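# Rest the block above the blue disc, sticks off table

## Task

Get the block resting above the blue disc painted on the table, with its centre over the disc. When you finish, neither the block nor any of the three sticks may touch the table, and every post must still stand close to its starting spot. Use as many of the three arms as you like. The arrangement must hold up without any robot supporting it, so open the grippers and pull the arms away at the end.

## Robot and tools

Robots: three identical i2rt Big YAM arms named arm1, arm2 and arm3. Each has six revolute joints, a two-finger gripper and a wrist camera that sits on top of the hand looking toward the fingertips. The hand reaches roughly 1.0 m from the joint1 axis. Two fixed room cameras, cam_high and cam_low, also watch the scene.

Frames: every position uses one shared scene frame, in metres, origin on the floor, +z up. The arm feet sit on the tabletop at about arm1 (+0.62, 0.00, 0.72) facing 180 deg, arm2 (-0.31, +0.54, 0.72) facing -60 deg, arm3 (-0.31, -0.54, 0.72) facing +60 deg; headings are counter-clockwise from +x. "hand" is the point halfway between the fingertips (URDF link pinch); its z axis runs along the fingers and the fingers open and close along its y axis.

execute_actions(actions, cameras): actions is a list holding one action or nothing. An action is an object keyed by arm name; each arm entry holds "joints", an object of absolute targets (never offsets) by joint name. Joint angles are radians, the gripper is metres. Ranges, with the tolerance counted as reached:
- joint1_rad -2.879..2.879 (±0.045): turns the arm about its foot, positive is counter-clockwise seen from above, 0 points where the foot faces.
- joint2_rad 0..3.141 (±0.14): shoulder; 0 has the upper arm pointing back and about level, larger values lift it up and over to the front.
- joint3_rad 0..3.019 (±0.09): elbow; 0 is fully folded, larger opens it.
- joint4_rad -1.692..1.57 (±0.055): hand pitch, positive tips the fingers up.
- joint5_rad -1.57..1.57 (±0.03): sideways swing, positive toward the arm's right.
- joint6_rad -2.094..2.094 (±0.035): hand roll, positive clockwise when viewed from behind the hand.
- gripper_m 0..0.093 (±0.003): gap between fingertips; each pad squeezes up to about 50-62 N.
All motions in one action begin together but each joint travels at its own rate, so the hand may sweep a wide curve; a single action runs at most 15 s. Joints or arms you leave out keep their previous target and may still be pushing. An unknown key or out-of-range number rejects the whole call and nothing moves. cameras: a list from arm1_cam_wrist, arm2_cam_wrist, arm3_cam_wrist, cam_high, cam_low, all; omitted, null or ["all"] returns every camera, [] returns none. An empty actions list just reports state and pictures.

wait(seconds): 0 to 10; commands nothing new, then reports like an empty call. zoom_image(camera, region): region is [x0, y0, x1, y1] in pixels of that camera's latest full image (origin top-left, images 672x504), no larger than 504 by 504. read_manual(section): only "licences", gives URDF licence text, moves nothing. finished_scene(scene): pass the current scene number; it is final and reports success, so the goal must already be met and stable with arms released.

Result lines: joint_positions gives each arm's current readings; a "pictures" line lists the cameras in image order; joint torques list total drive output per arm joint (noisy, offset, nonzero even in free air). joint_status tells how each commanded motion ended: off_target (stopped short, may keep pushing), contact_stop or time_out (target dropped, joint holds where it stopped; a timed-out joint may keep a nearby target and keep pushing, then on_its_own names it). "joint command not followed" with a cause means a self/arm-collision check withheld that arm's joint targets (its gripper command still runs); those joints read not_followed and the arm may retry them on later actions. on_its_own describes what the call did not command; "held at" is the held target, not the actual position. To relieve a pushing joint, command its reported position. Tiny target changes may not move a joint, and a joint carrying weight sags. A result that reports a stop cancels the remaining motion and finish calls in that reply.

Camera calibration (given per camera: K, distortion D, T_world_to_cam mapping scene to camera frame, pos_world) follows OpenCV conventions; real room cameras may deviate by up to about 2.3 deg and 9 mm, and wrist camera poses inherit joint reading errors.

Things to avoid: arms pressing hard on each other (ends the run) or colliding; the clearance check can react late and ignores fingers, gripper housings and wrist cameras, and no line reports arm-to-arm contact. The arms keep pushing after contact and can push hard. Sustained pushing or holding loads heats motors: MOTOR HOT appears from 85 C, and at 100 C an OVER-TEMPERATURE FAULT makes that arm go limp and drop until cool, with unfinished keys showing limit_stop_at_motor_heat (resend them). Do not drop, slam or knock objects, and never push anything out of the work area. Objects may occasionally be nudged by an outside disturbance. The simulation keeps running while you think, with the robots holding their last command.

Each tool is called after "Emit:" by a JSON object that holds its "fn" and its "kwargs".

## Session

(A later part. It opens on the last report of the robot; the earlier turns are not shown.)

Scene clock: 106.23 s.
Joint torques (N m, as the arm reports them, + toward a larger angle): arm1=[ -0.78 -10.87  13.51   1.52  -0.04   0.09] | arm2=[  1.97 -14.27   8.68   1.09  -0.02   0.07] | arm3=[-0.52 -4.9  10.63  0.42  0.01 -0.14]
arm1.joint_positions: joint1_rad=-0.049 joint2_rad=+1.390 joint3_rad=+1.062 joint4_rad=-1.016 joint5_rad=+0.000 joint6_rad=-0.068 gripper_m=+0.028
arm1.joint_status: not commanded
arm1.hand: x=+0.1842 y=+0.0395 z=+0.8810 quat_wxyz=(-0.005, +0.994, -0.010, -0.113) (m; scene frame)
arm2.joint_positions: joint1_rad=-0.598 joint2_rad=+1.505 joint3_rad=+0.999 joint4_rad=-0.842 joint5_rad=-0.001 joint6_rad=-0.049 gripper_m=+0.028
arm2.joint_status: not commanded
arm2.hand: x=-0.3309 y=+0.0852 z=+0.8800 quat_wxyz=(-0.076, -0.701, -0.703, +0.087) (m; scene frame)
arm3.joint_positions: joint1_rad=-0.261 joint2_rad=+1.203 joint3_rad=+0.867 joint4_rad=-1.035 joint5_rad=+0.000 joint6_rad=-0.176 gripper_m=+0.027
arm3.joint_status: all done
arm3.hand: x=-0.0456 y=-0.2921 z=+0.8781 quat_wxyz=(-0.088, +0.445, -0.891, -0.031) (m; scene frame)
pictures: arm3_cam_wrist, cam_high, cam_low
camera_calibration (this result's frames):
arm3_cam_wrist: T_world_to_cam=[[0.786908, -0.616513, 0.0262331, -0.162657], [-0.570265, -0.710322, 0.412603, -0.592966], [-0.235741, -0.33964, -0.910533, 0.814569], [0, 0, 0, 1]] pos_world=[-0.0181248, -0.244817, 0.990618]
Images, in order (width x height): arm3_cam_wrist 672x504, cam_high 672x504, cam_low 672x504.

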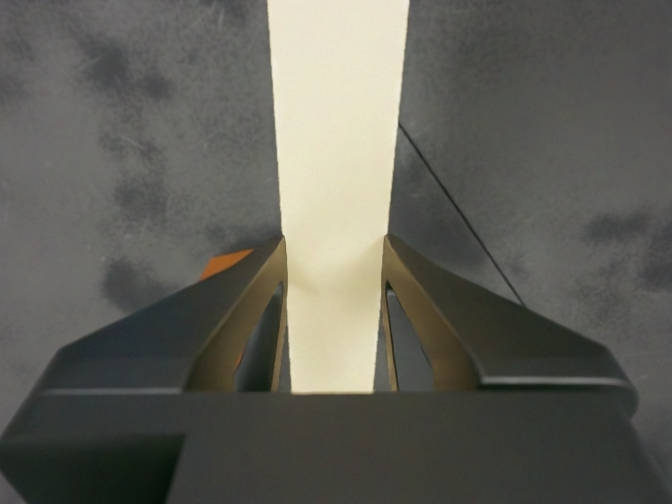

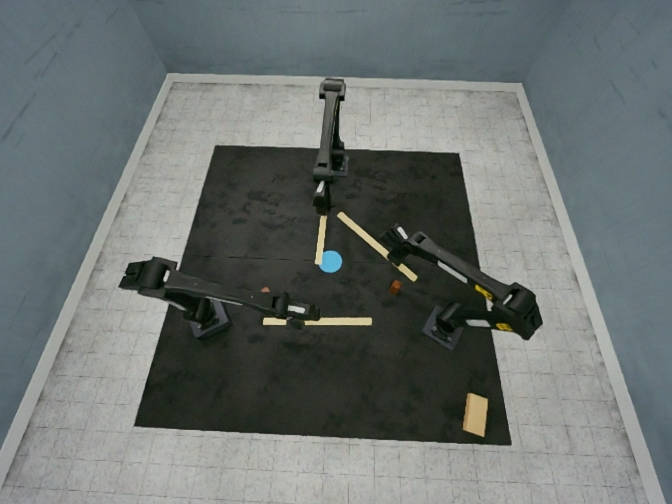

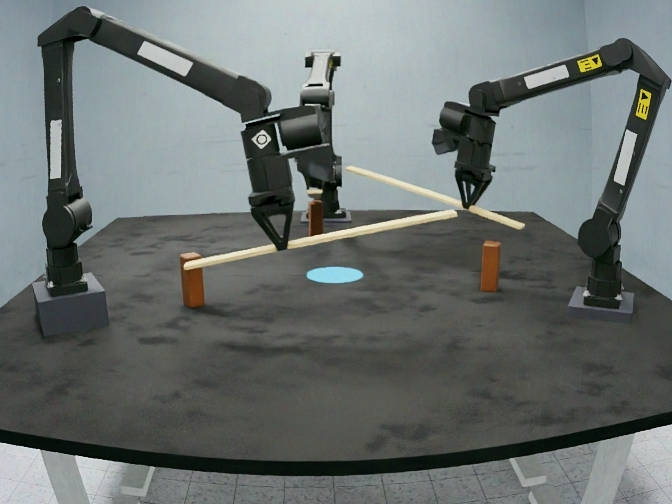

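Emit:
{"fn": "execute_actions", "kwargs": {"actions": [{"arm3": {"joints": {"joint1_rad": -0.058, "joint6_rad": -0.079}}}], "cameras": ["arm3_cam_wrist", "cam_low", "cam_high"]}}

Emit:
{"fn": "zoom_image", "kwargs": {"camera": "cam_low", "region": [420, 190, 540, 290]}}

Emit:
{"fn": "zoom_image", "kwargs": {"camera": "cam_low", "region": [270, 150, 390, 240]}}

Scene clock: 108.77 s.
Joint torques (N m, as the arm reports them, + toward a larger angle): arm1=[ -0.82 -10.9   13.52   1.52  -0.04   0.09] | arm2=[  1.72 -14.18   8.61   1.07   0.     0.06] | arm3=[-1.03 -5.51 10.75  0.49  0.01  0.16]
arm1.joint_positions: joint1_rad=-0.049 joint2_rad=+1.390 joint3_rad=+1.062 joint4_rad=-1.016 joint5_rad=+0.000 joint6_rad=-0.068 gripper_m=+0.028
arm1.joint_status: not commanded
arm1.hand: x=+0.1842 y=+0.0395 z=+0.8810 quat_wxyz=(-0.005, +0.994, -0.010, -0.113) (m; scene frame)
arm2.joint_positions: joint1_rad=-0.598 joint2_rad=+1.505 joint3_rad=+0.999 joint4_rad=-0.842 joint5_rad=-0.001 joint6_rad=-0.049 gripper_m=+0.028
arm2.joint_status: not commanded
arm2.hand: x=-0.3309 y=+0.0852 z=+0.8800 quat_wxyz=(-0.076, -0.701, -0.703, +0.087) (m; scene frame)
arm3.joint_positions: joint1_rad=-0.050 joint2_rad=+1.203 joint3_rad=+0.867 joint4_rad=-1.035 joint5_rad=+0.000 joint6_rad=-0.093 gripper_m=+0.027
arm3.joint_status: all done
arm3.hand: x=-0.1025 y=-0.2426 z=+0.8789 quat_wxyz=(-0.083, +0.501, -0.860, -0.045) (m; scene frame)
pictures: arm3_cam_wrist, cam_high, cam_low
camera_calibration (this result's frames):
arm3_cam_wrist: T_world_to_cam=[[0.860378, -0.50958, 0.00887361, -0.0386424], [-0.467999, -0.783039, 0.409667, -0.595218], [-0.201809, -0.356621, -0.912192, 0.819464], [0, 0, 0, 1]] pos_world=[-0.079939, -0.193533, 0.991692]
Images, in order (width x height): arm3_cam_wrist 672x504, cam_high 672x504, cam_low 672x504.

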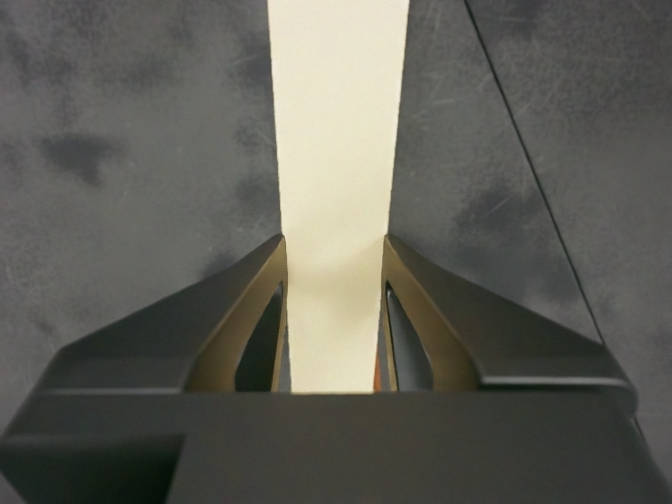

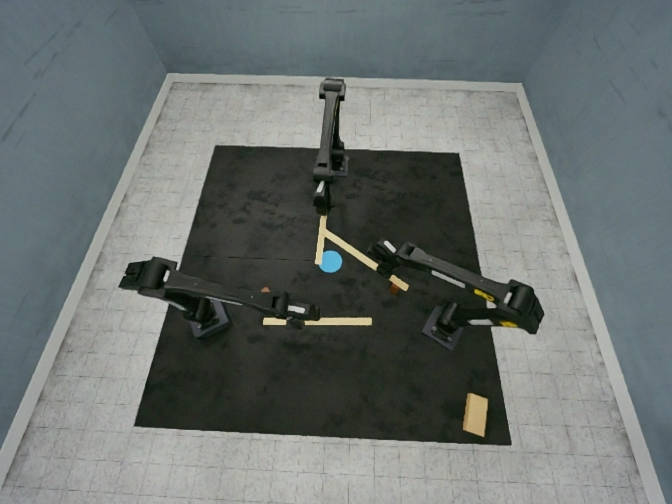

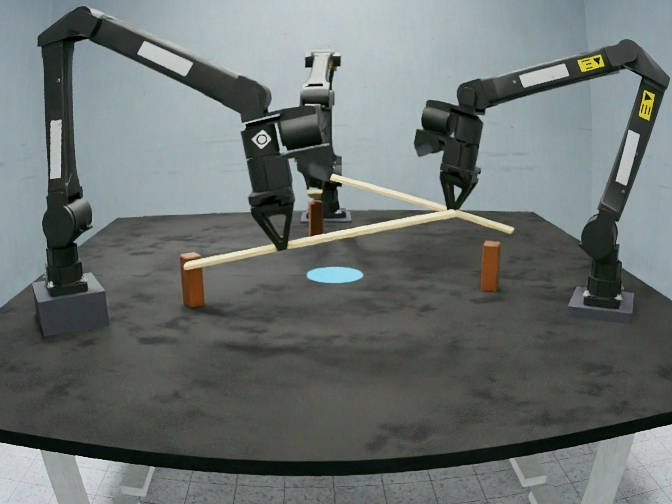

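Region (420, 190, 540, 290) of cam_low's 672x504 image, scaled by 4.200, with more detail than that image has.

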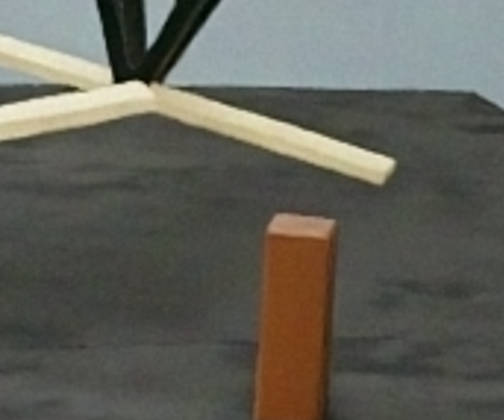

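Region (270, 150, 390, 240) of cam_low's 672x504 image, scaled by 4.200, with more detail than that image has; it fills the top 378 rows of this view, and the rest is white.

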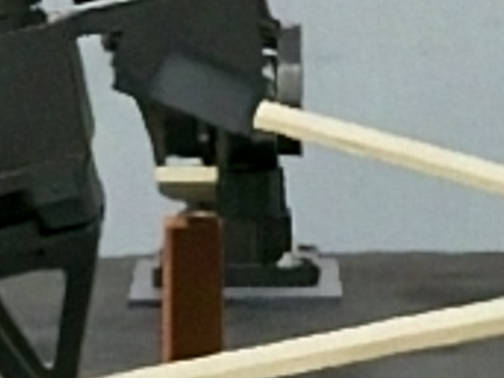

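Emit:
{"fn": "execute_actions", "kwargs": {"actions": [{"arm3": {"joints": {"joint1_rad": -0.07, "joint2_rad": 1.326, "joint3_rad": 0.97, "joint4_rad": -0.944}}}], "cameras": ["arm3_cam_wrist", "cam_low", "cam_high"]}}

Emit:
{"fn": "zoom_image", "kwargs": {"camera": "cam_low", "region": [420, 190, 540, 290]}}

Emit:
{"fn": "zoom_image", "kwargs": {"camera": "cam_low", "region": [270, 150, 390, 240]}}

Emit:
{"fn": "zoom_image", "kwargs": {"camera": "cam_high", "region": [280, 200, 420, 310]}}

Scene clock: 110.63 s.
Joint torques (N m, as the arm reports them, + toward a larger angle): arm1=[ -0.81 -10.78  13.51   1.52  -0.05   0.09] | arm2=[  1.88 -14.36   8.64   1.06  -0.03   0.05] | arm3=[-1.21 -7.56 11.3   1.14  0.02  0.15]
arm1.joint_positions: joint1_rad=-0.049 joint2_rad=+1.390 joint3_rad=+1.062 joint4_rad=-1.016 joint5_rad=+0.000 joint6_rad=-0.068 gripper_m=+0.028
arm1.joint_status: not commanded
arm1.hand: x=+0.1842 y=+0.0395 z=+0.8810 quat_wxyz=(-0.005, +0.994, -0.010, -0.113) (m; scene frame)
arm2.joint_positions: joint1_rad=-0.598 joint2_rad=+1.505 joint3_rad=+0.999 joint4_rad=-0.842 joint5_rad=-0.001 joint6_rad=-0.049 gripper_m=+0.028
arm2.joint_status: not commanded
arm2.hand: x=-0.3309 y=+0.0852 z=+0.8800 quat_wxyz=(-0.076, -0.701, -0.703, +0.087) (m; scene frame)
arm3.joint_positions: joint1_rad=-0.063 joint2_rad=+1.328 joint3_rad=+0.917 joint4_rad=-0.957 joint5_rad=+0.000 joint6_rad=-0.093 gripper_m=+0.027
arm3.joint_status: all done
arm3.hand: x=-0.0772 y=-0.2145 z=+0.8578 quat_wxyz=(-0.085, +0.495, -0.863, -0.045) (m; scene frame)
pictures: arm3_cam_wrist, cam_high, cam_low
camera_calibration (this result's frames):
arm3_cam_wrist: T_world_to_cam=[[0.853671, -0.520733, 0.00912737, -0.0490715], [-0.478755, -0.777714, 0.407375, -0.550419], [-0.205035, -0.352134, -0.913215, 0.816981], [0, 0, 0, 1]] pos_world=[-0.0541154, -0.165935, 0.970754]
Images, in order (width x height): arm3_cam_wrist 672x504, cam_high 672x504, cam_low 672x504.

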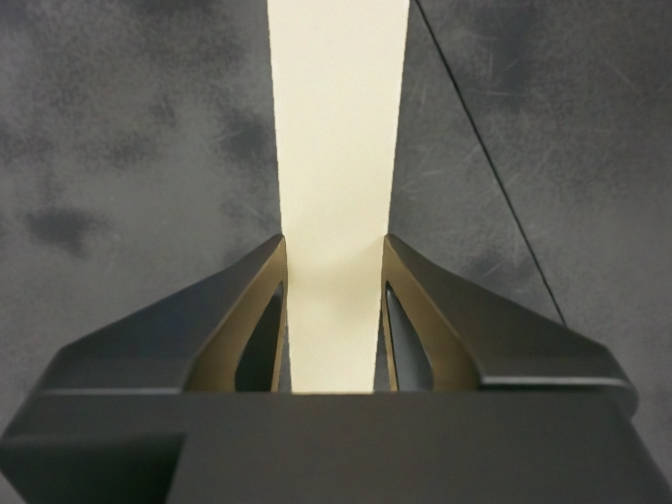

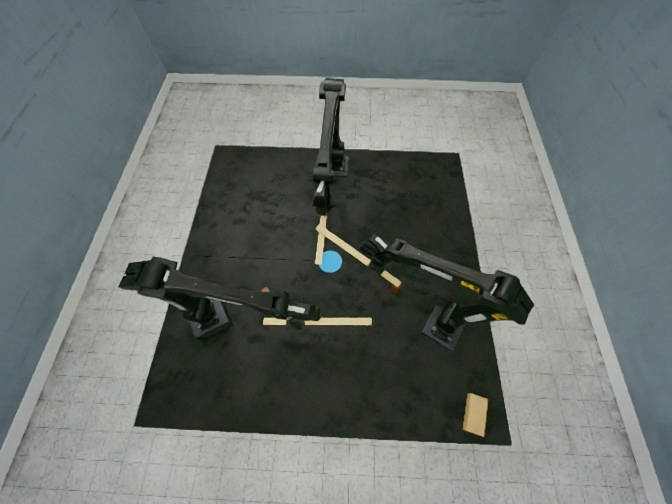

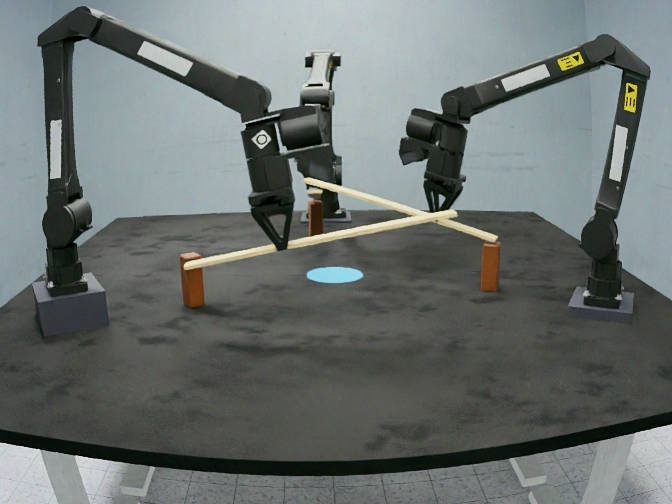

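Region (420, 190, 540, 290) of cam_low's 672x504 image, scaled by 4.200, with more detail than that image has.

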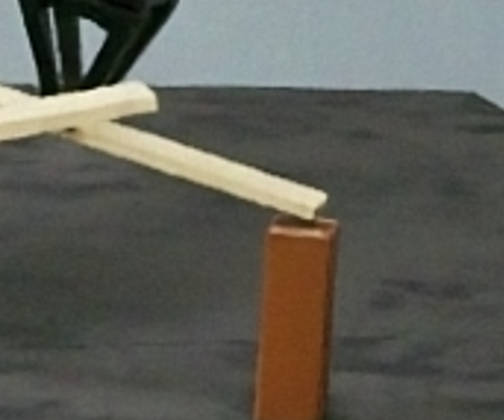

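Region (270, 150, 390, 240) of cam_low's 672x504 image, scaled by 4.200, with more detail than that image has; it fills the top 378 rows of this view, and the rest is white.

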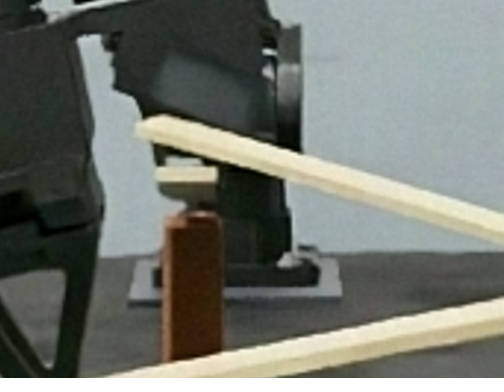

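Region (280, 200, 420, 310) of cam_high's 672x504 image, scaled by 3.600, with more detail than that image has; it fills the top 396 rows of this view, and the rest is white.

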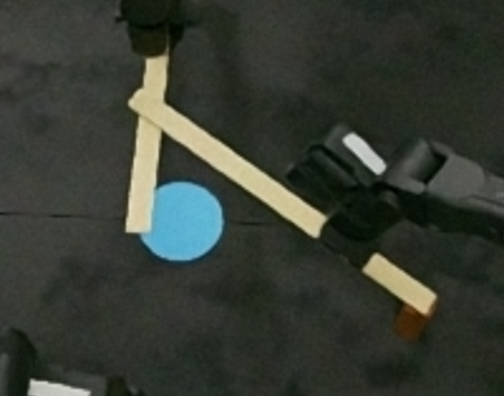

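Emit:
{"fn": "execute_actions", "kwargs": {"actions": [{"arm2": {"joints": {"joint1_rad": -0.275}}}], "cameras": ["arm2_cam_wrist", "cam_low", "cam_high"]}}

Emit:
{"fn": "zoom_image", "kwargs": {"camera": "cam_low", "region": [160, 220, 300, 320]}}

Emit:
{"fn": "zoom_image", "kwargs": {"camera": "cam_low", "region": [280, 160, 460, 250]}}

Emit:
{"fn": "zoom_image", "kwargs": {"camera": "cam_high", "region": [240, 200, 420, 330]}}

Scene clock: 112.60 s.
Joint torques (N m, as the arm reports them, + toward a larger angle): arm1=[ -0.77 -10.8   13.51   1.53  -0.04   0.09] | arm2=[  1.52 -14.39   8.49   0.92  -0.01   0.04] | arm3=[-1.1  -7.96 11.25  1.22  0.02  0.13]
arm1.joint_positions: joint1_rad=-0.049 joint2_rad=+1.390 joint3_rad=+1.062 joint4_rad=-1.016 joint5_rad=+0.000 joint6_rad=-0.068 gripper_m=+0.028
arm1.joint_status: not commanded
arm1.hand: x=+0.1842 y=+0.0395 z=+0.8810 quat_wxyz=(-0.005, +0.994, -0.010, -0.113) (m; scene frame)
arm2.joint_positions: joint1_rad=-0.268 joint2_rad=+1.505 joint3_rad=+0.999 joint4_rad=-0.841 joint5_rad=-0.001 joint6_rad=-0.047 gripper_m=+0.028
arm2.joint_status: all done
arm2.hand: x=-0.1830 y=+0.1023 z=+0.8789 quat_wxyz=(-0.088, -0.577, -0.809, +0.074) (m; scene frame)
arm3.joint_positions: joint1_rad=-0.063 joint2_rad=+1.328 joint3_rad=+0.917 joint4_rad=-0.957 joint5_rad=+0.000 joint6_rad=-0.093 gripper_m=+0.027
arm3.joint_status: not commanded
arm3.hand: x=-0.0772 y=-0.2145 z=+0.8578 quat_wxyz=(-0.085, +0.495, -0.863, -0.045) (m; scene frame)
pictures: arm2_cam_wrist, cam_high, cam_low
camera_calibration (this result's frames):
arm2_cam_wrist: T_world_to_cam=[[-0.947161, -0.320163, 0.0195403, -0.156372], [-0.289347, 0.879111, 0.378737, -0.469193], [-0.138436, 0.353071, -0.925298, 0.874741], [0, 0, 0, 1]] pos_world=[-0.162773, 0.0535621, 0.990152]
Images, in order (width x height): arm2_cam_wrist 672x504, cam_high 672x504, cam_low 672x504.

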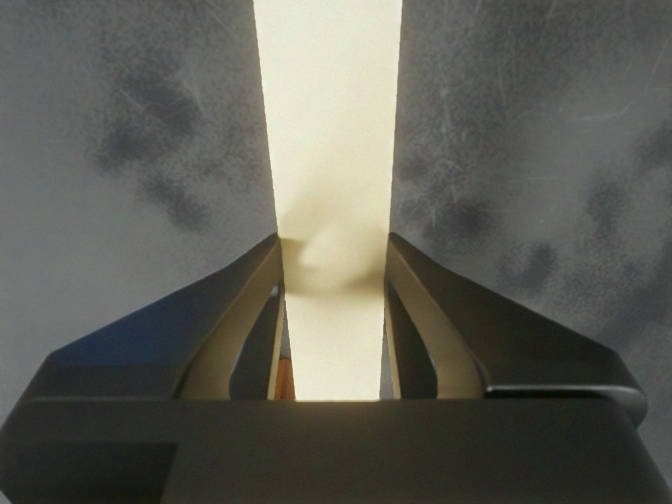

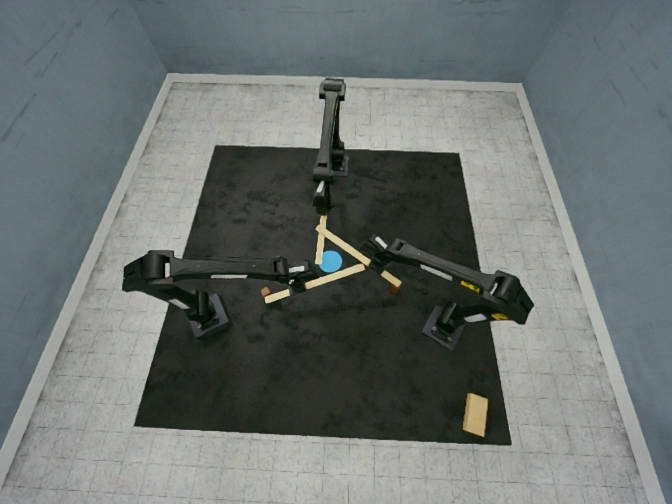

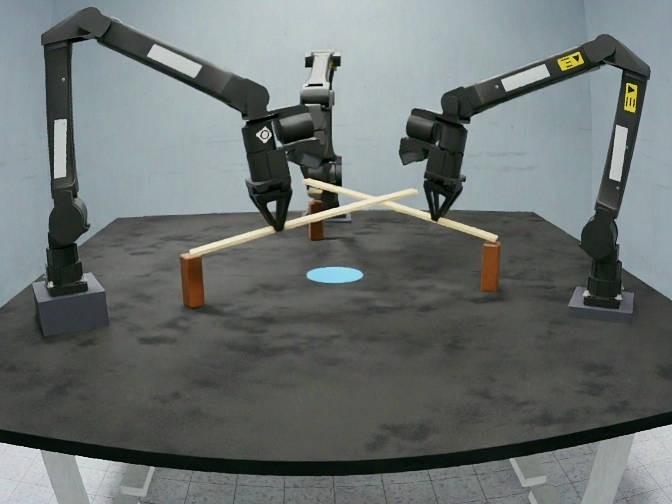

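Region (160, 220, 300, 320) of cam_low's 672x504 image, scaled by 3.600, with more detail than that image has; it fills the top 360 rows of this view, and the rest is white.

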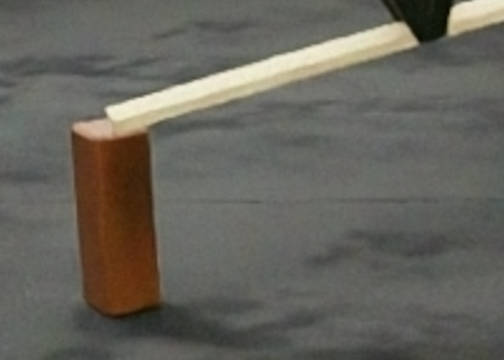

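Region (280, 160, 460, 250) of cam_low's 672x504 image, scaled by 2.800, with more detail than that image has.

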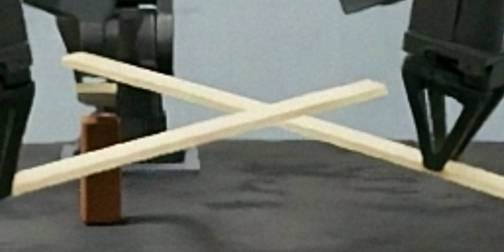

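Region (240, 200, 420, 330) of cam_high's 672x504 image, scaled by 2.800, with more detail than that image has.

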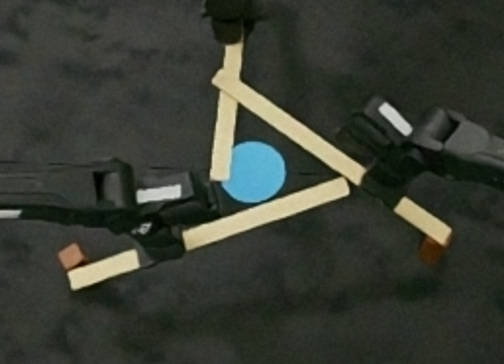

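Emit:
{"fn": "execute_actions", "kwargs": {"actions": [{"arm2": {"joints": {"joint1_rad": -0.12}}}], "cameras": ["arm2_cam_wrist", "cam_low", "cam_high"]}}

Emit:
{"fn": "zoom_image", "kwargs": {"camera": "cam_low", "region": [160, 220, 300, 320]}}

Emit:
{"fn": "zoom_image", "kwargs": {"camera": "cam_low", "region": [270, 160, 420, 250]}}

Emit:
{"fn": "zoom_image", "kwargs": {"camera": "cam_high", "region": [240, 200, 420, 330]}}

Scene clock: 114.63 s.
Joint torques (N m, as the arm reports them, + toward a larger angle): arm1=[ -0.71 -10.88  13.51   1.53  -0.04   0.09] | arm2=[  0.69 -14.43   8.49   0.9   -0.01   0.02] | arm3=[-1.19 -7.82 11.21  1.2  -0.01  0.16]
arm1.joint_positions: joint1_rad=-0.049 joint2_rad=+1.390 joint3_rad=+1.062 joint4_rad=-1.016 joint5_rad=+0.000 joint6_rad=-0.068 gripper_m=+0.028
arm1.joint_status: not commanded
arm1.hand: x=+0.1842 y=+0.0395 z=+0.8810 quat_wxyz=(-0.005, +0.994, -0.010, -0.113) (m; scene frame)
arm2.joint_positions: joint1_rad=-0.113 joint2_rad=+1.505 joint3_rad=+0.999 joint4_rad=-0.841 joint5_rad=-0.001 joint6_rad=-0.047 gripper_m=+0.028
arm2.joint_status: all done
arm2.hand: x=-0.1173 y=+0.1270 z=+0.8783 quat_wxyz=(-0.093, -0.513, -0.851, +0.067) (m; scene frame)
arm3.joint_positions: joint1_rad=-0.063 joint2_rad=+1.328 joint3_rad=+0.917 joint4_rad=-0.957 joint5_rad=+0.000 joint6_rad=-0.093 gripper_m=+0.027
arm3.joint_status: not commanded
arm3.hand: x=-0.0772 y=-0.2145 z=+0.8578 quat_wxyz=(-0.085, +0.495, -0.863, -0.045) (m; scene frame)
pictures: arm2_cam_wrist, cam_high, cam_low
camera_calibration (this result's frames):
arm2_cam_wrist: T_world_to_cam=[[-0.886441, -0.462379, 0.0207008, -0.0619857], [-0.420774, 0.823696, 0.380097, -0.481248], [-0.1928, 0.328223, -0.924715, 0.870774], [0, 0, 0, 1]] pos_world=[-0.0895582, 0.0819331, 0.989421]
Images, in order (width x height): arm2_cam_wrist 672x504, cam_high 672x504, cam_low 672x504.

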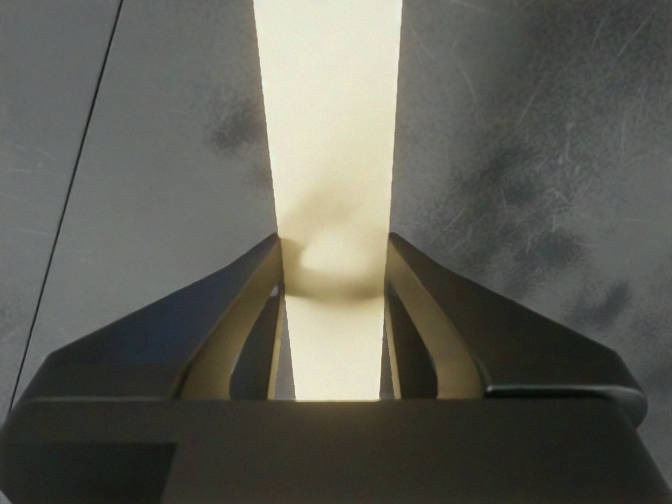

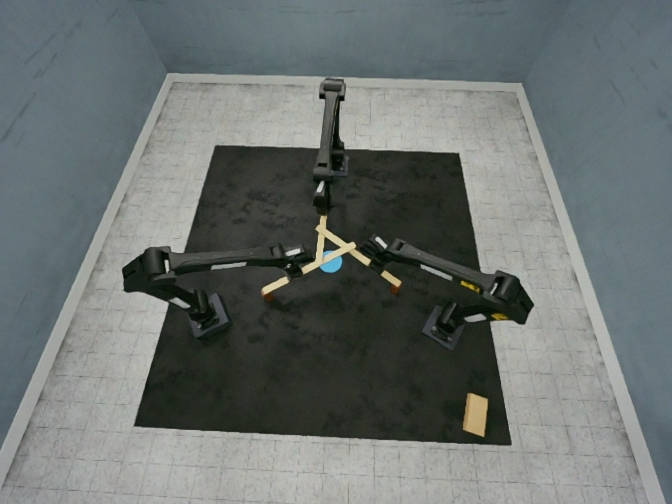

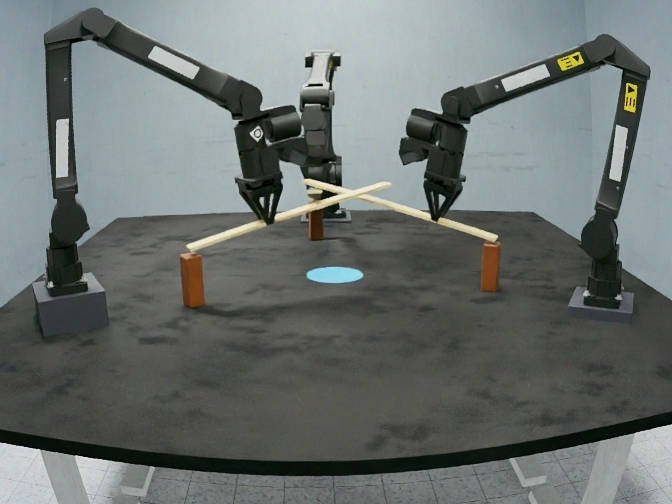

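Region (160, 220, 300, 320) of cam_low's 672x504 image, scaled by 3.600, with more detail than that image has; it fills the top 360 rows of this view, and the rest is white.

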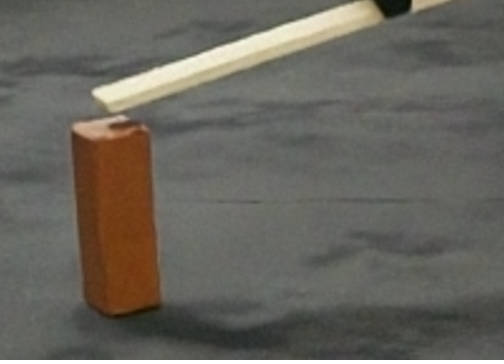

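Region (270, 160, 420, 250) of cam_low's 672x504 image, scaled by 3.360, with more detail than that image has; it fills the top 302 rows of this view, and the rest is white.

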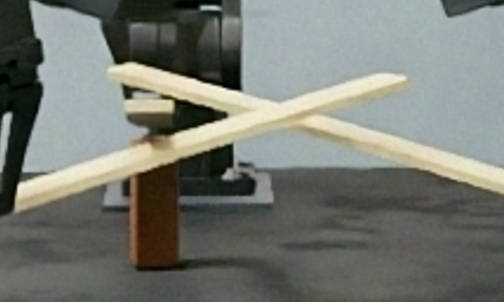

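Region (240, 200, 420, 330) of cam_high's 672x504 image, scaled by 2.800, with more detail than that image has.

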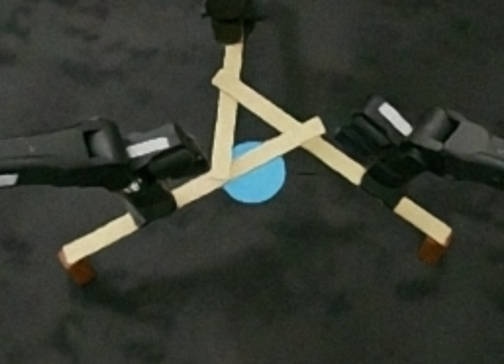

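Emit:
{"fn": "zoom_image", "kwargs": {"camera": "cam_high", "region": [250, 270, 300, 310]}}

Emit:
{"fn": "zoom_image", "kwargs": {"camera": "cam_high", "region": [295, 215, 375, 280]}}

Emit:
{"fn": "zoom_image", "kwargs": {"camera": "cam_high", "region": [370, 265, 420, 305]}}

Region (250, 270, 300, 310) of cam_high's 672x504 image, scaled by 10.080, with more detail than that image has; it fills the top 403 rows of this view, and the rest is white.

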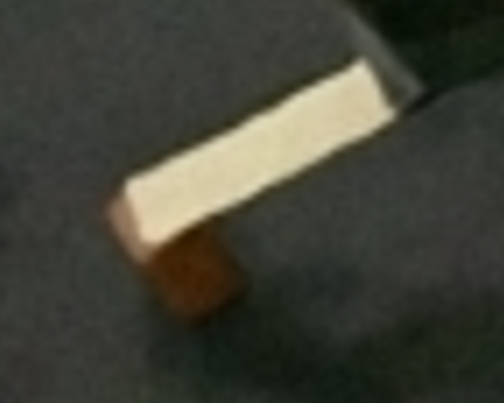

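Region (295, 215, 375, 280) of cam_high's 672x504 image, scaled by 6.300, with more detail than that image has; it fills the top 410 rows of this view, and the rest is white.

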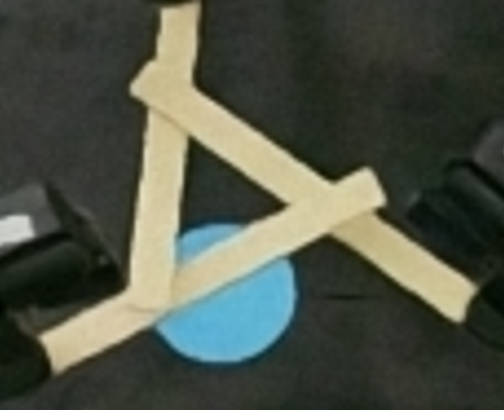

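Region (370, 265, 420, 305) of cam_high's 672x504 image, scaled by 10.080, with more detail than that image has; it fills the top 403 rows of this view, and the rest is white.

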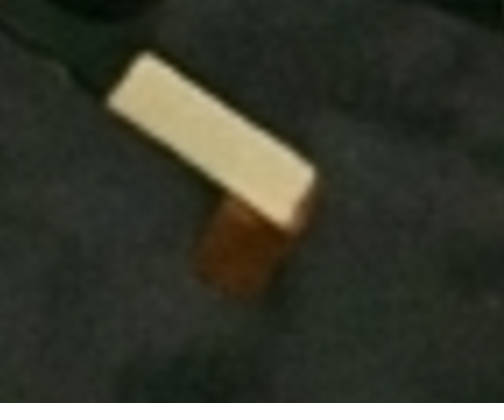

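Emit:
{"fn": "execute_actions", "kwargs": {"actions": [{"arm1": {"joints": {"joint2_rad": 1.478, "joint3_rad": 1.146, "joint4_rad": -1.072}}, "arm2": {"joints": {"joint1_rad": -0.099, "joint2_rad": 1.583, "joint3_rad": 1.067, "joint4_rad": -0.896}}, "arm3": {"joints": {"joint2_rad": 1.403, "joint3_rad": 1.011, "joint4_rad": -1.01}}}], "cameras": ["cam_low", "cam_high"]}}

Emit:
{"fn": "zoom_image", "kwargs": {"camera": "cam_low", "region": [160, 220, 300, 320]}}

Emit:
{"fn": "zoom_image", "kwargs": {"camera": "cam_low", "region": [270, 170, 420, 250]}}

Emit:
{"fn": "zoom_image", "kwargs": {"camera": "cam_low", "region": [420, 190, 540, 290]}}

Scene clock: 120.57 s.
Joint torques (N m, as the arm reports them, + toward a larger angle): arm1=[ -0.81 -11.2   14.67   0.16  -0.04   0.09] | arm2=[  2.38 -14.11  12.09  -0.3   -0.01   0.03] | arm3=[-1.13 -8.13 11.06  0.34  0.01  0.13]
arm1.joint_positions: joint1_rad=-0.049 joint2_rad=+1.472 joint3_rad=+1.104 joint4_rad=-1.059 joint5_rad=+0.000 joint6_rad=-0.067 gripper_m=+0.028
arm1.joint_status: all done
arm1.hand: x=+0.1782 y=+0.0398 z=+0.8615 quat_wxyz=(-0.001, +0.997, -0.010, -0.071) (m; scene frame)
arm2.joint_positions: joint1_rad=-0.107 joint2_rad=+1.581 joint3_rad=+1.023 joint4_rad=-0.884 joint5_rad=-0.001 joint6_rad=-0.046 gripper_m=+0.028
arm2.joint_status: all done
arm2.hand: x=-0.1169 y=+0.1317 z=+0.8527 quat_wxyz=(-0.053, -0.513, -0.856, +0.041) (m; scene frame)
arm3.joint_positions: joint1_rad=-0.063 joint2_rad=+1.400 joint3_rad=+0.958 joint4_rad=-1.005 joint5_rad=+0.000 joint6_rad=-0.092 gripper_m=+0.027
arm3.joint_status: all done
arm3.hand: x=-0.0752 y=-0.2115 z=+0.8448 quat_wxyz=(-0.049, +0.497, -0.866, -0.029) (m; scene frame)
pictures: cam_high, cam_low
Images, in order (width x height): cam_high 672x504, cam_low 672x504.

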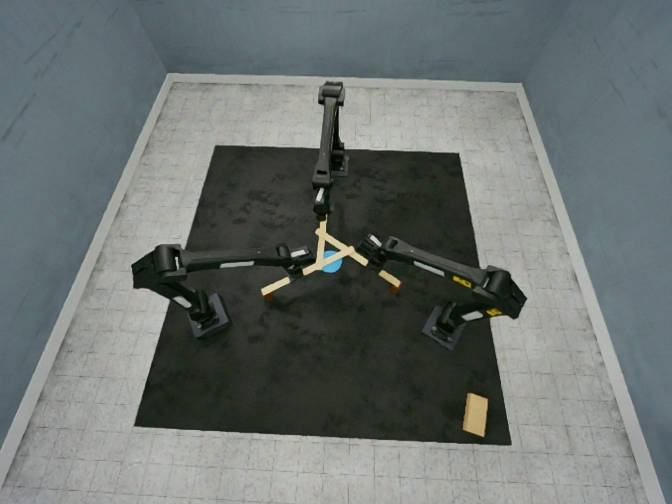

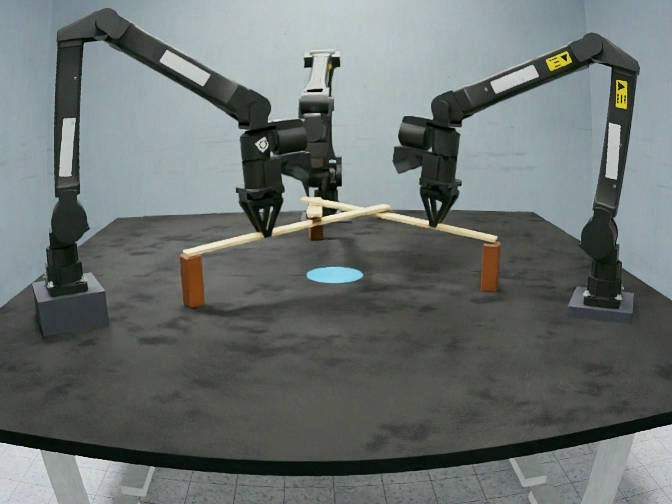

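Region (160, 220, 300, 320) of cam_low's 672x504 image, scaled by 3.600, with more detail than that image has; it fills the top 360 rows of this view, and the rest is white.

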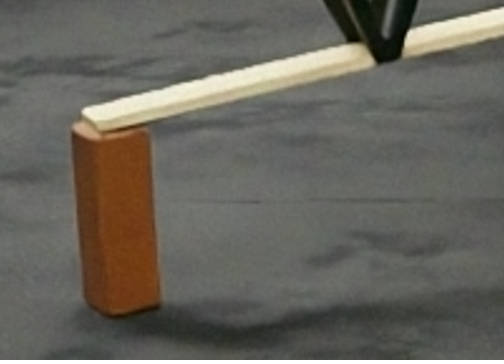

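Region (270, 170, 420, 250) of cam_low's 672x504 image, scaled by 3.360, with more detail than that image has; it fills the top 269 rows of this view, and the rest is white.

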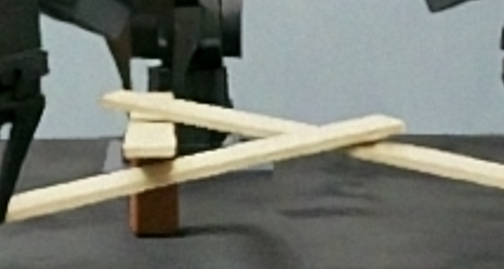

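Region (420, 190, 540, 290) of cam_low's 672x504 image, scaled by 4.200, with more detail than that image has.

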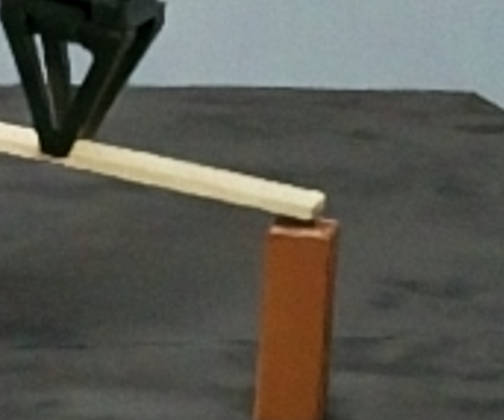

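Emit:
{"fn": "zoom_image", "kwargs": {"camera": "cam_low", "region": [290, 188, 350, 233]}}

Emit:
{"fn": "zoom_image", "kwargs": {"camera": "cam_low", "region": [345, 190, 405, 235]}}

Emit:
{"fn": "zoom_image", "kwargs": {"camera": "cam_high", "region": [250, 215, 410, 305]}}

Region (290, 188, 350, 233) of cam_low's 672x504 image, scaled by 8.400, with more detail than that image has; it fills the top 378 rows of this view, and the rest is white.

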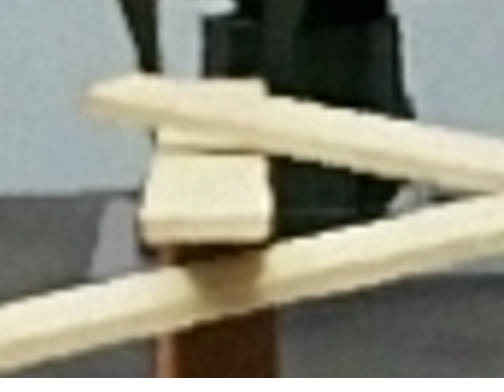

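Region (345, 190, 405, 235) of cam_low's 672x504 image, scaled by 8.400, with more detail than that image has; it fills the top 378 rows of this view, and the rest is white.

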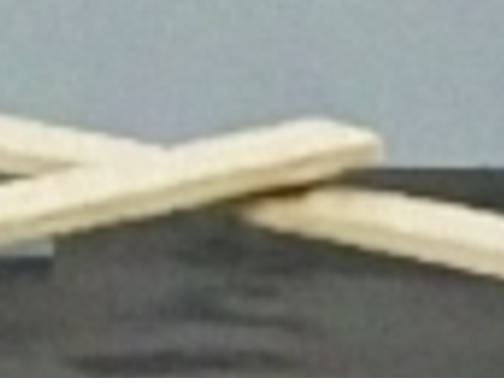

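Region (250, 215, 410, 305) of cam_high's 672x504 image, scaled by 3.150, with more detail than that image has; it fills the top 284 rows of this view, and the rest is white.

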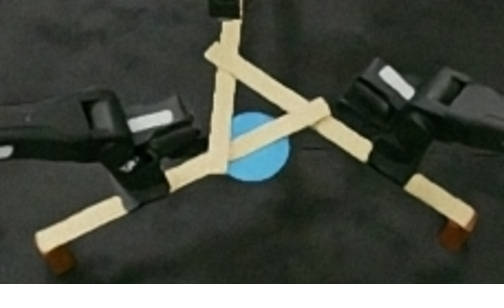

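Emit:
{"fn": "execute_actions", "kwargs": {"actions": [{"arm1": {"joints": {"joint2_rad": 1.51, "joint3_rad": 1.16, "joint4_rad": -1.087}}, "arm2": {"joints": {"joint2_rad": 1.613, "joint3_rad": 1.086, "joint4_rad": -0.906}}, "arm3": {"joints": {"joint2_rad": 1.431}}}], "cameras": ["cam_low", "cam_high"]}}

Emit:
{"fn": "zoom_image", "kwargs": {"camera": "cam_low", "region": [160, 220, 300, 320]}}

Emit:
{"fn": "zoom_image", "kwargs": {"camera": "cam_low", "region": [290, 188, 350, 233]}}

Emit:
{"fn": "zoom_image", "kwargs": {"camera": "cam_low", "region": [345, 190, 405, 235]}}

Emit:
{"fn": "zoom_image", "kwargs": {"camera": "cam_low", "region": [420, 190, 540, 290]}}

Scene clock: 124.73 s.
Joint torques (N m, as the arm reports them, + toward a larger angle): arm1=[ -0.68 -10.48  15.23   0.09  -0.04   0.09] | arm2=[  2.46 -13.06  11.99  -0.18  -0.02   0.06] | arm3=[-1.02 -7.66 11.04  0.23  0.01  0.13]
arm1.joint_positions: joint1_rad=-0.049 joint2_rad=+1.492 joint3_rad=+1.111 joint4_rad=-1.074 joint5_rad=+0.000 joint6_rad=-0.067 gripper_m=+0.028
arm1.joint_status: all done
arm1.hand: x=+0.1789 y=+0.0397 z=+0.8557 quat_wxyz=(+0.000, +0.998, -0.010, -0.058) (m; scene frame)
arm2.joint_positions: joint1_rad=-0.107 joint2_rad=+1.602 joint3_rad=+1.044 joint4_rad=-0.896 joint5_rad=-0.001 joint6_rad=-0.046 gripper_m=+0.028
arm2.joint_status: all done
arm2.hand: x=-0.1148 y=+0.1271 z=+0.8505 quat_wxyz=(-0.048, -0.513, -0.856, +0.038) (m; scene frame)
arm3.joint_positions: joint1_rad=-0.063 joint2_rad=+1.418 joint3_rad=+0.958 joint4_rad=-1.005 joint5_rad=+0.000 joint6_rad=-0.092 gripper_m=+0.027
arm3.joint_status: all done
arm3.hand: x=-0.0756 y=-0.2119 z=+0.8378 quat_wxyz=(-0.041, +0.497, -0.866, -0.025) (m; scene frame)
pictures: cam_high, cam_low
Images, in order (width x height): cam_high 672x504, cam_low 672x504.

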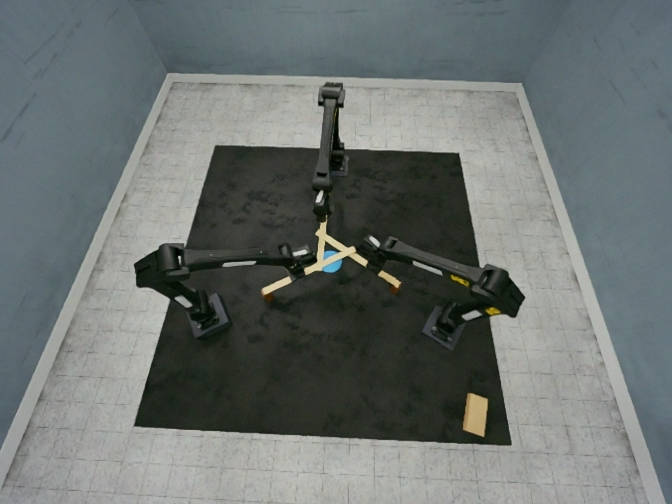

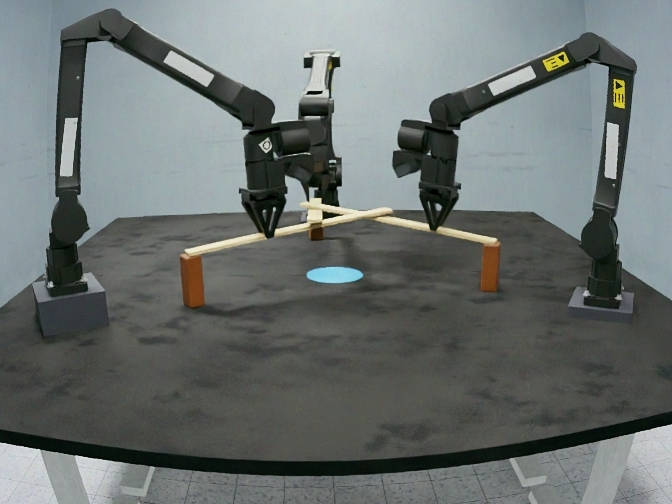

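Region (160, 220, 300, 320) of cam_low's 672x504 image, scaled by 3.600, with more detail than that image has; it fills the top 360 rows of this view, and the rest is white.

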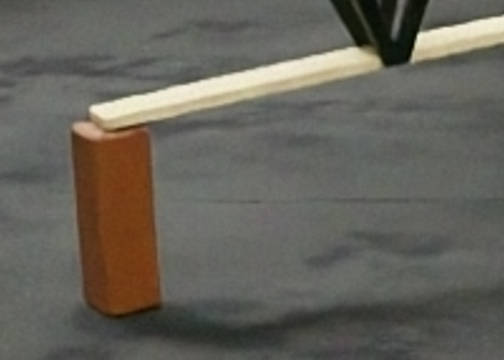

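Region (290, 188, 350, 233) of cam_low's 672x504 image, scaled by 8.400, with more detail than that image has; it fills the top 378 rows of this view, and the rest is white.

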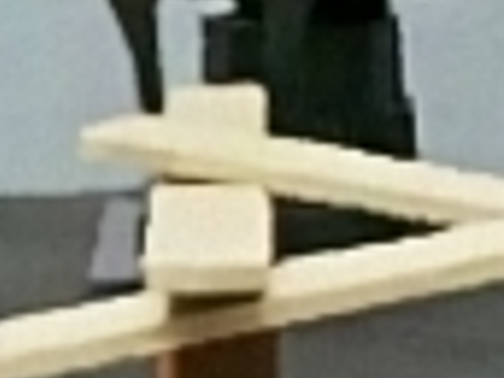

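Region (345, 190, 405, 235) of cam_low's 672x504 image, scaled by 8.400, with more detail than that image has; it fills the top 378 rows of this view, and the rest is white.

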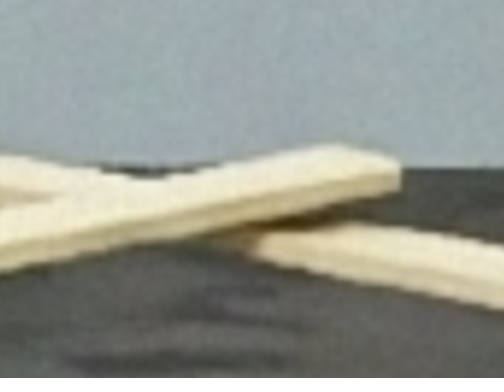

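Region (420, 190, 540, 290) of cam_low's 672x504 image, scaled by 4.200, with more detail than that image has.

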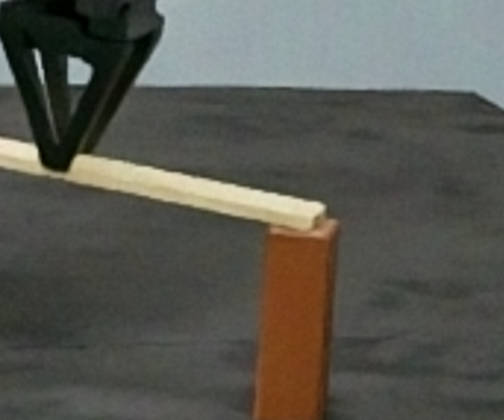

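Emit:
{"fn": "execute_actions", "kwargs": {"actions": [{"arm1": {"joints": {"joint2_rad": 1.519}}, "arm2": {"joints": {"joint2_rad": 1.626}}, "arm3": {"joints": {"joint2_rad": 1.441}}}], "cameras": ["cam_low", "cam_high"]}}

Emit:
{"fn": "zoom_image", "kwargs": {"camera": "cam_low", "region": [160, 220, 300, 320]}}

Emit:
{"fn": "zoom_image", "kwargs": {"camera": "cam_low", "region": [290, 188, 410, 238]}}

Emit:
{"fn": "zoom_image", "kwargs": {"camera": "cam_low", "region": [420, 190, 540, 290]}}

Scene clock: 126.00 s.
Joint torques (N m, as the arm reports them, + toward a larger angle): arm1=[ -0.75 -10.45  15.14   0.08  -0.04   0.08] | arm2=[  2.32 -13.    11.75  -0.23   0.     0.05] | arm3=[-0.85 -7.53 11.04  0.26 -0.01  0.14]
arm1.joint_positions: joint1_rad=-0.049 joint2_rad=+1.501 joint3_rad=+1.111 joint4_rad=-1.074 joint5_rad=+0.000 joint6_rad=-0.067 gripper_m=+0.028
arm1.joint_status: all done
arm1.hand: x=+0.1789 y=+0.0397 z=+0.8520 quat_wxyz=(+0.000, +0.999, -0.010, -0.054) (m; scene frame)
arm2.joint_positions: joint1_rad=-0.107 joint2_rad=+1.611 joint3_rad=+1.045 joint4_rad=-0.896 joint5_rad=-0.001 joint6_rad=-0.046 gripper_m=+0.028
arm2.joint_status: all done
arm2.hand: x=-0.1149 y=+0.1273 z=+0.8471 quat_wxyz=(-0.045, -0.513, -0.856, +0.035) (m; scene frame)
arm3.joint_positions: joint1_rad=-0.063 joint2_rad=+1.424 joint3_rad=+0.958 joint4_rad=-1.005 joint5_rad=+0.000 joint6_rad=-0.092 gripper_m=+0.027
arm3.joint_status: all done
arm3.hand: x=-0.0757 y=-0.2121 z=+0.8358 quat_wxyz=(-0.038, +0.497, -0.867, -0.024) (m; scene frame)
pictures: cam_high, cam_low
Images, in order (width x height): cam_high 672x504, cam_low 672x504.

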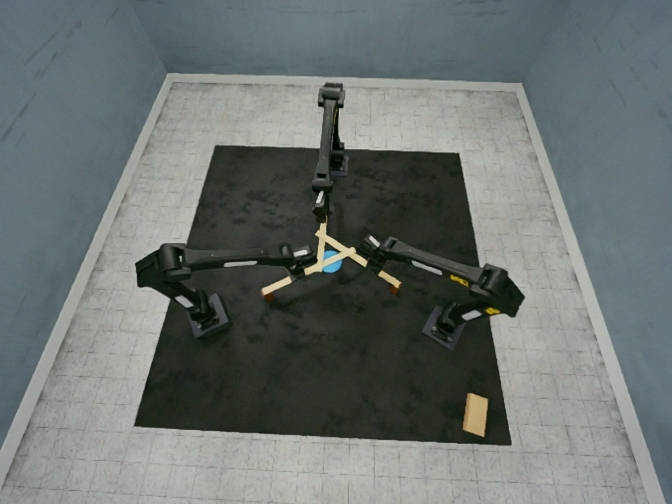

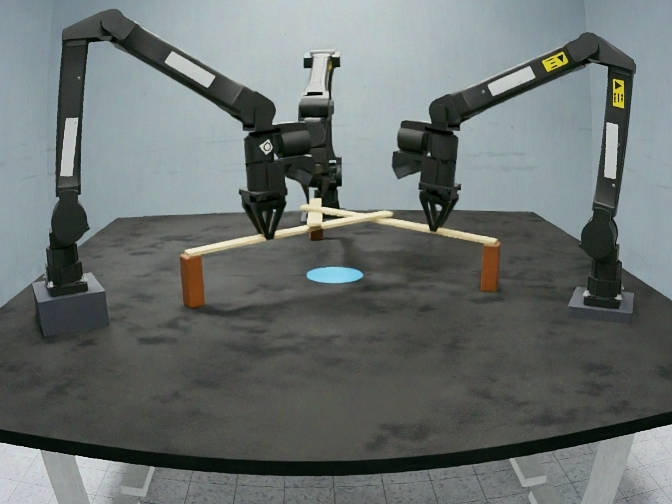

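Region (160, 220, 300, 320) of cam_low's 672x504 image, scaled by 3.600, with more detail than that image has; it fills the top 360 rows of this view, and the rest is white.

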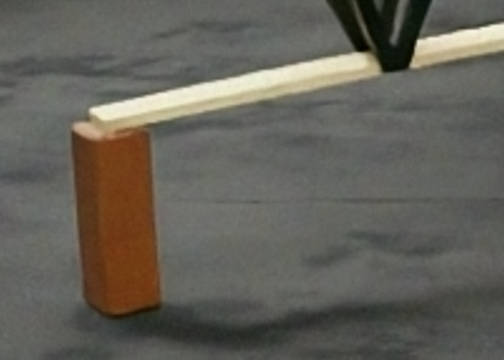

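Region (290, 188, 410, 238) of cam_low's 672x504 image, scaled by 4.200, with more detail than that image has; it fills the top 210 rows of this view, and the rest is white.

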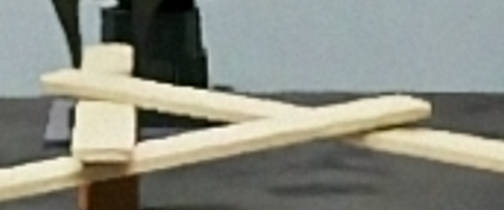

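Region (420, 190, 540, 290) of cam_low's 672x504 image, scaled by 4.200, with more detail than that image has.

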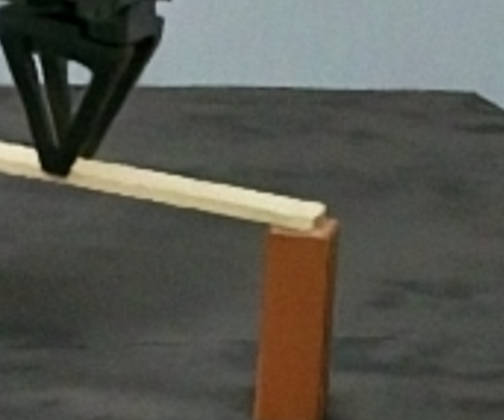

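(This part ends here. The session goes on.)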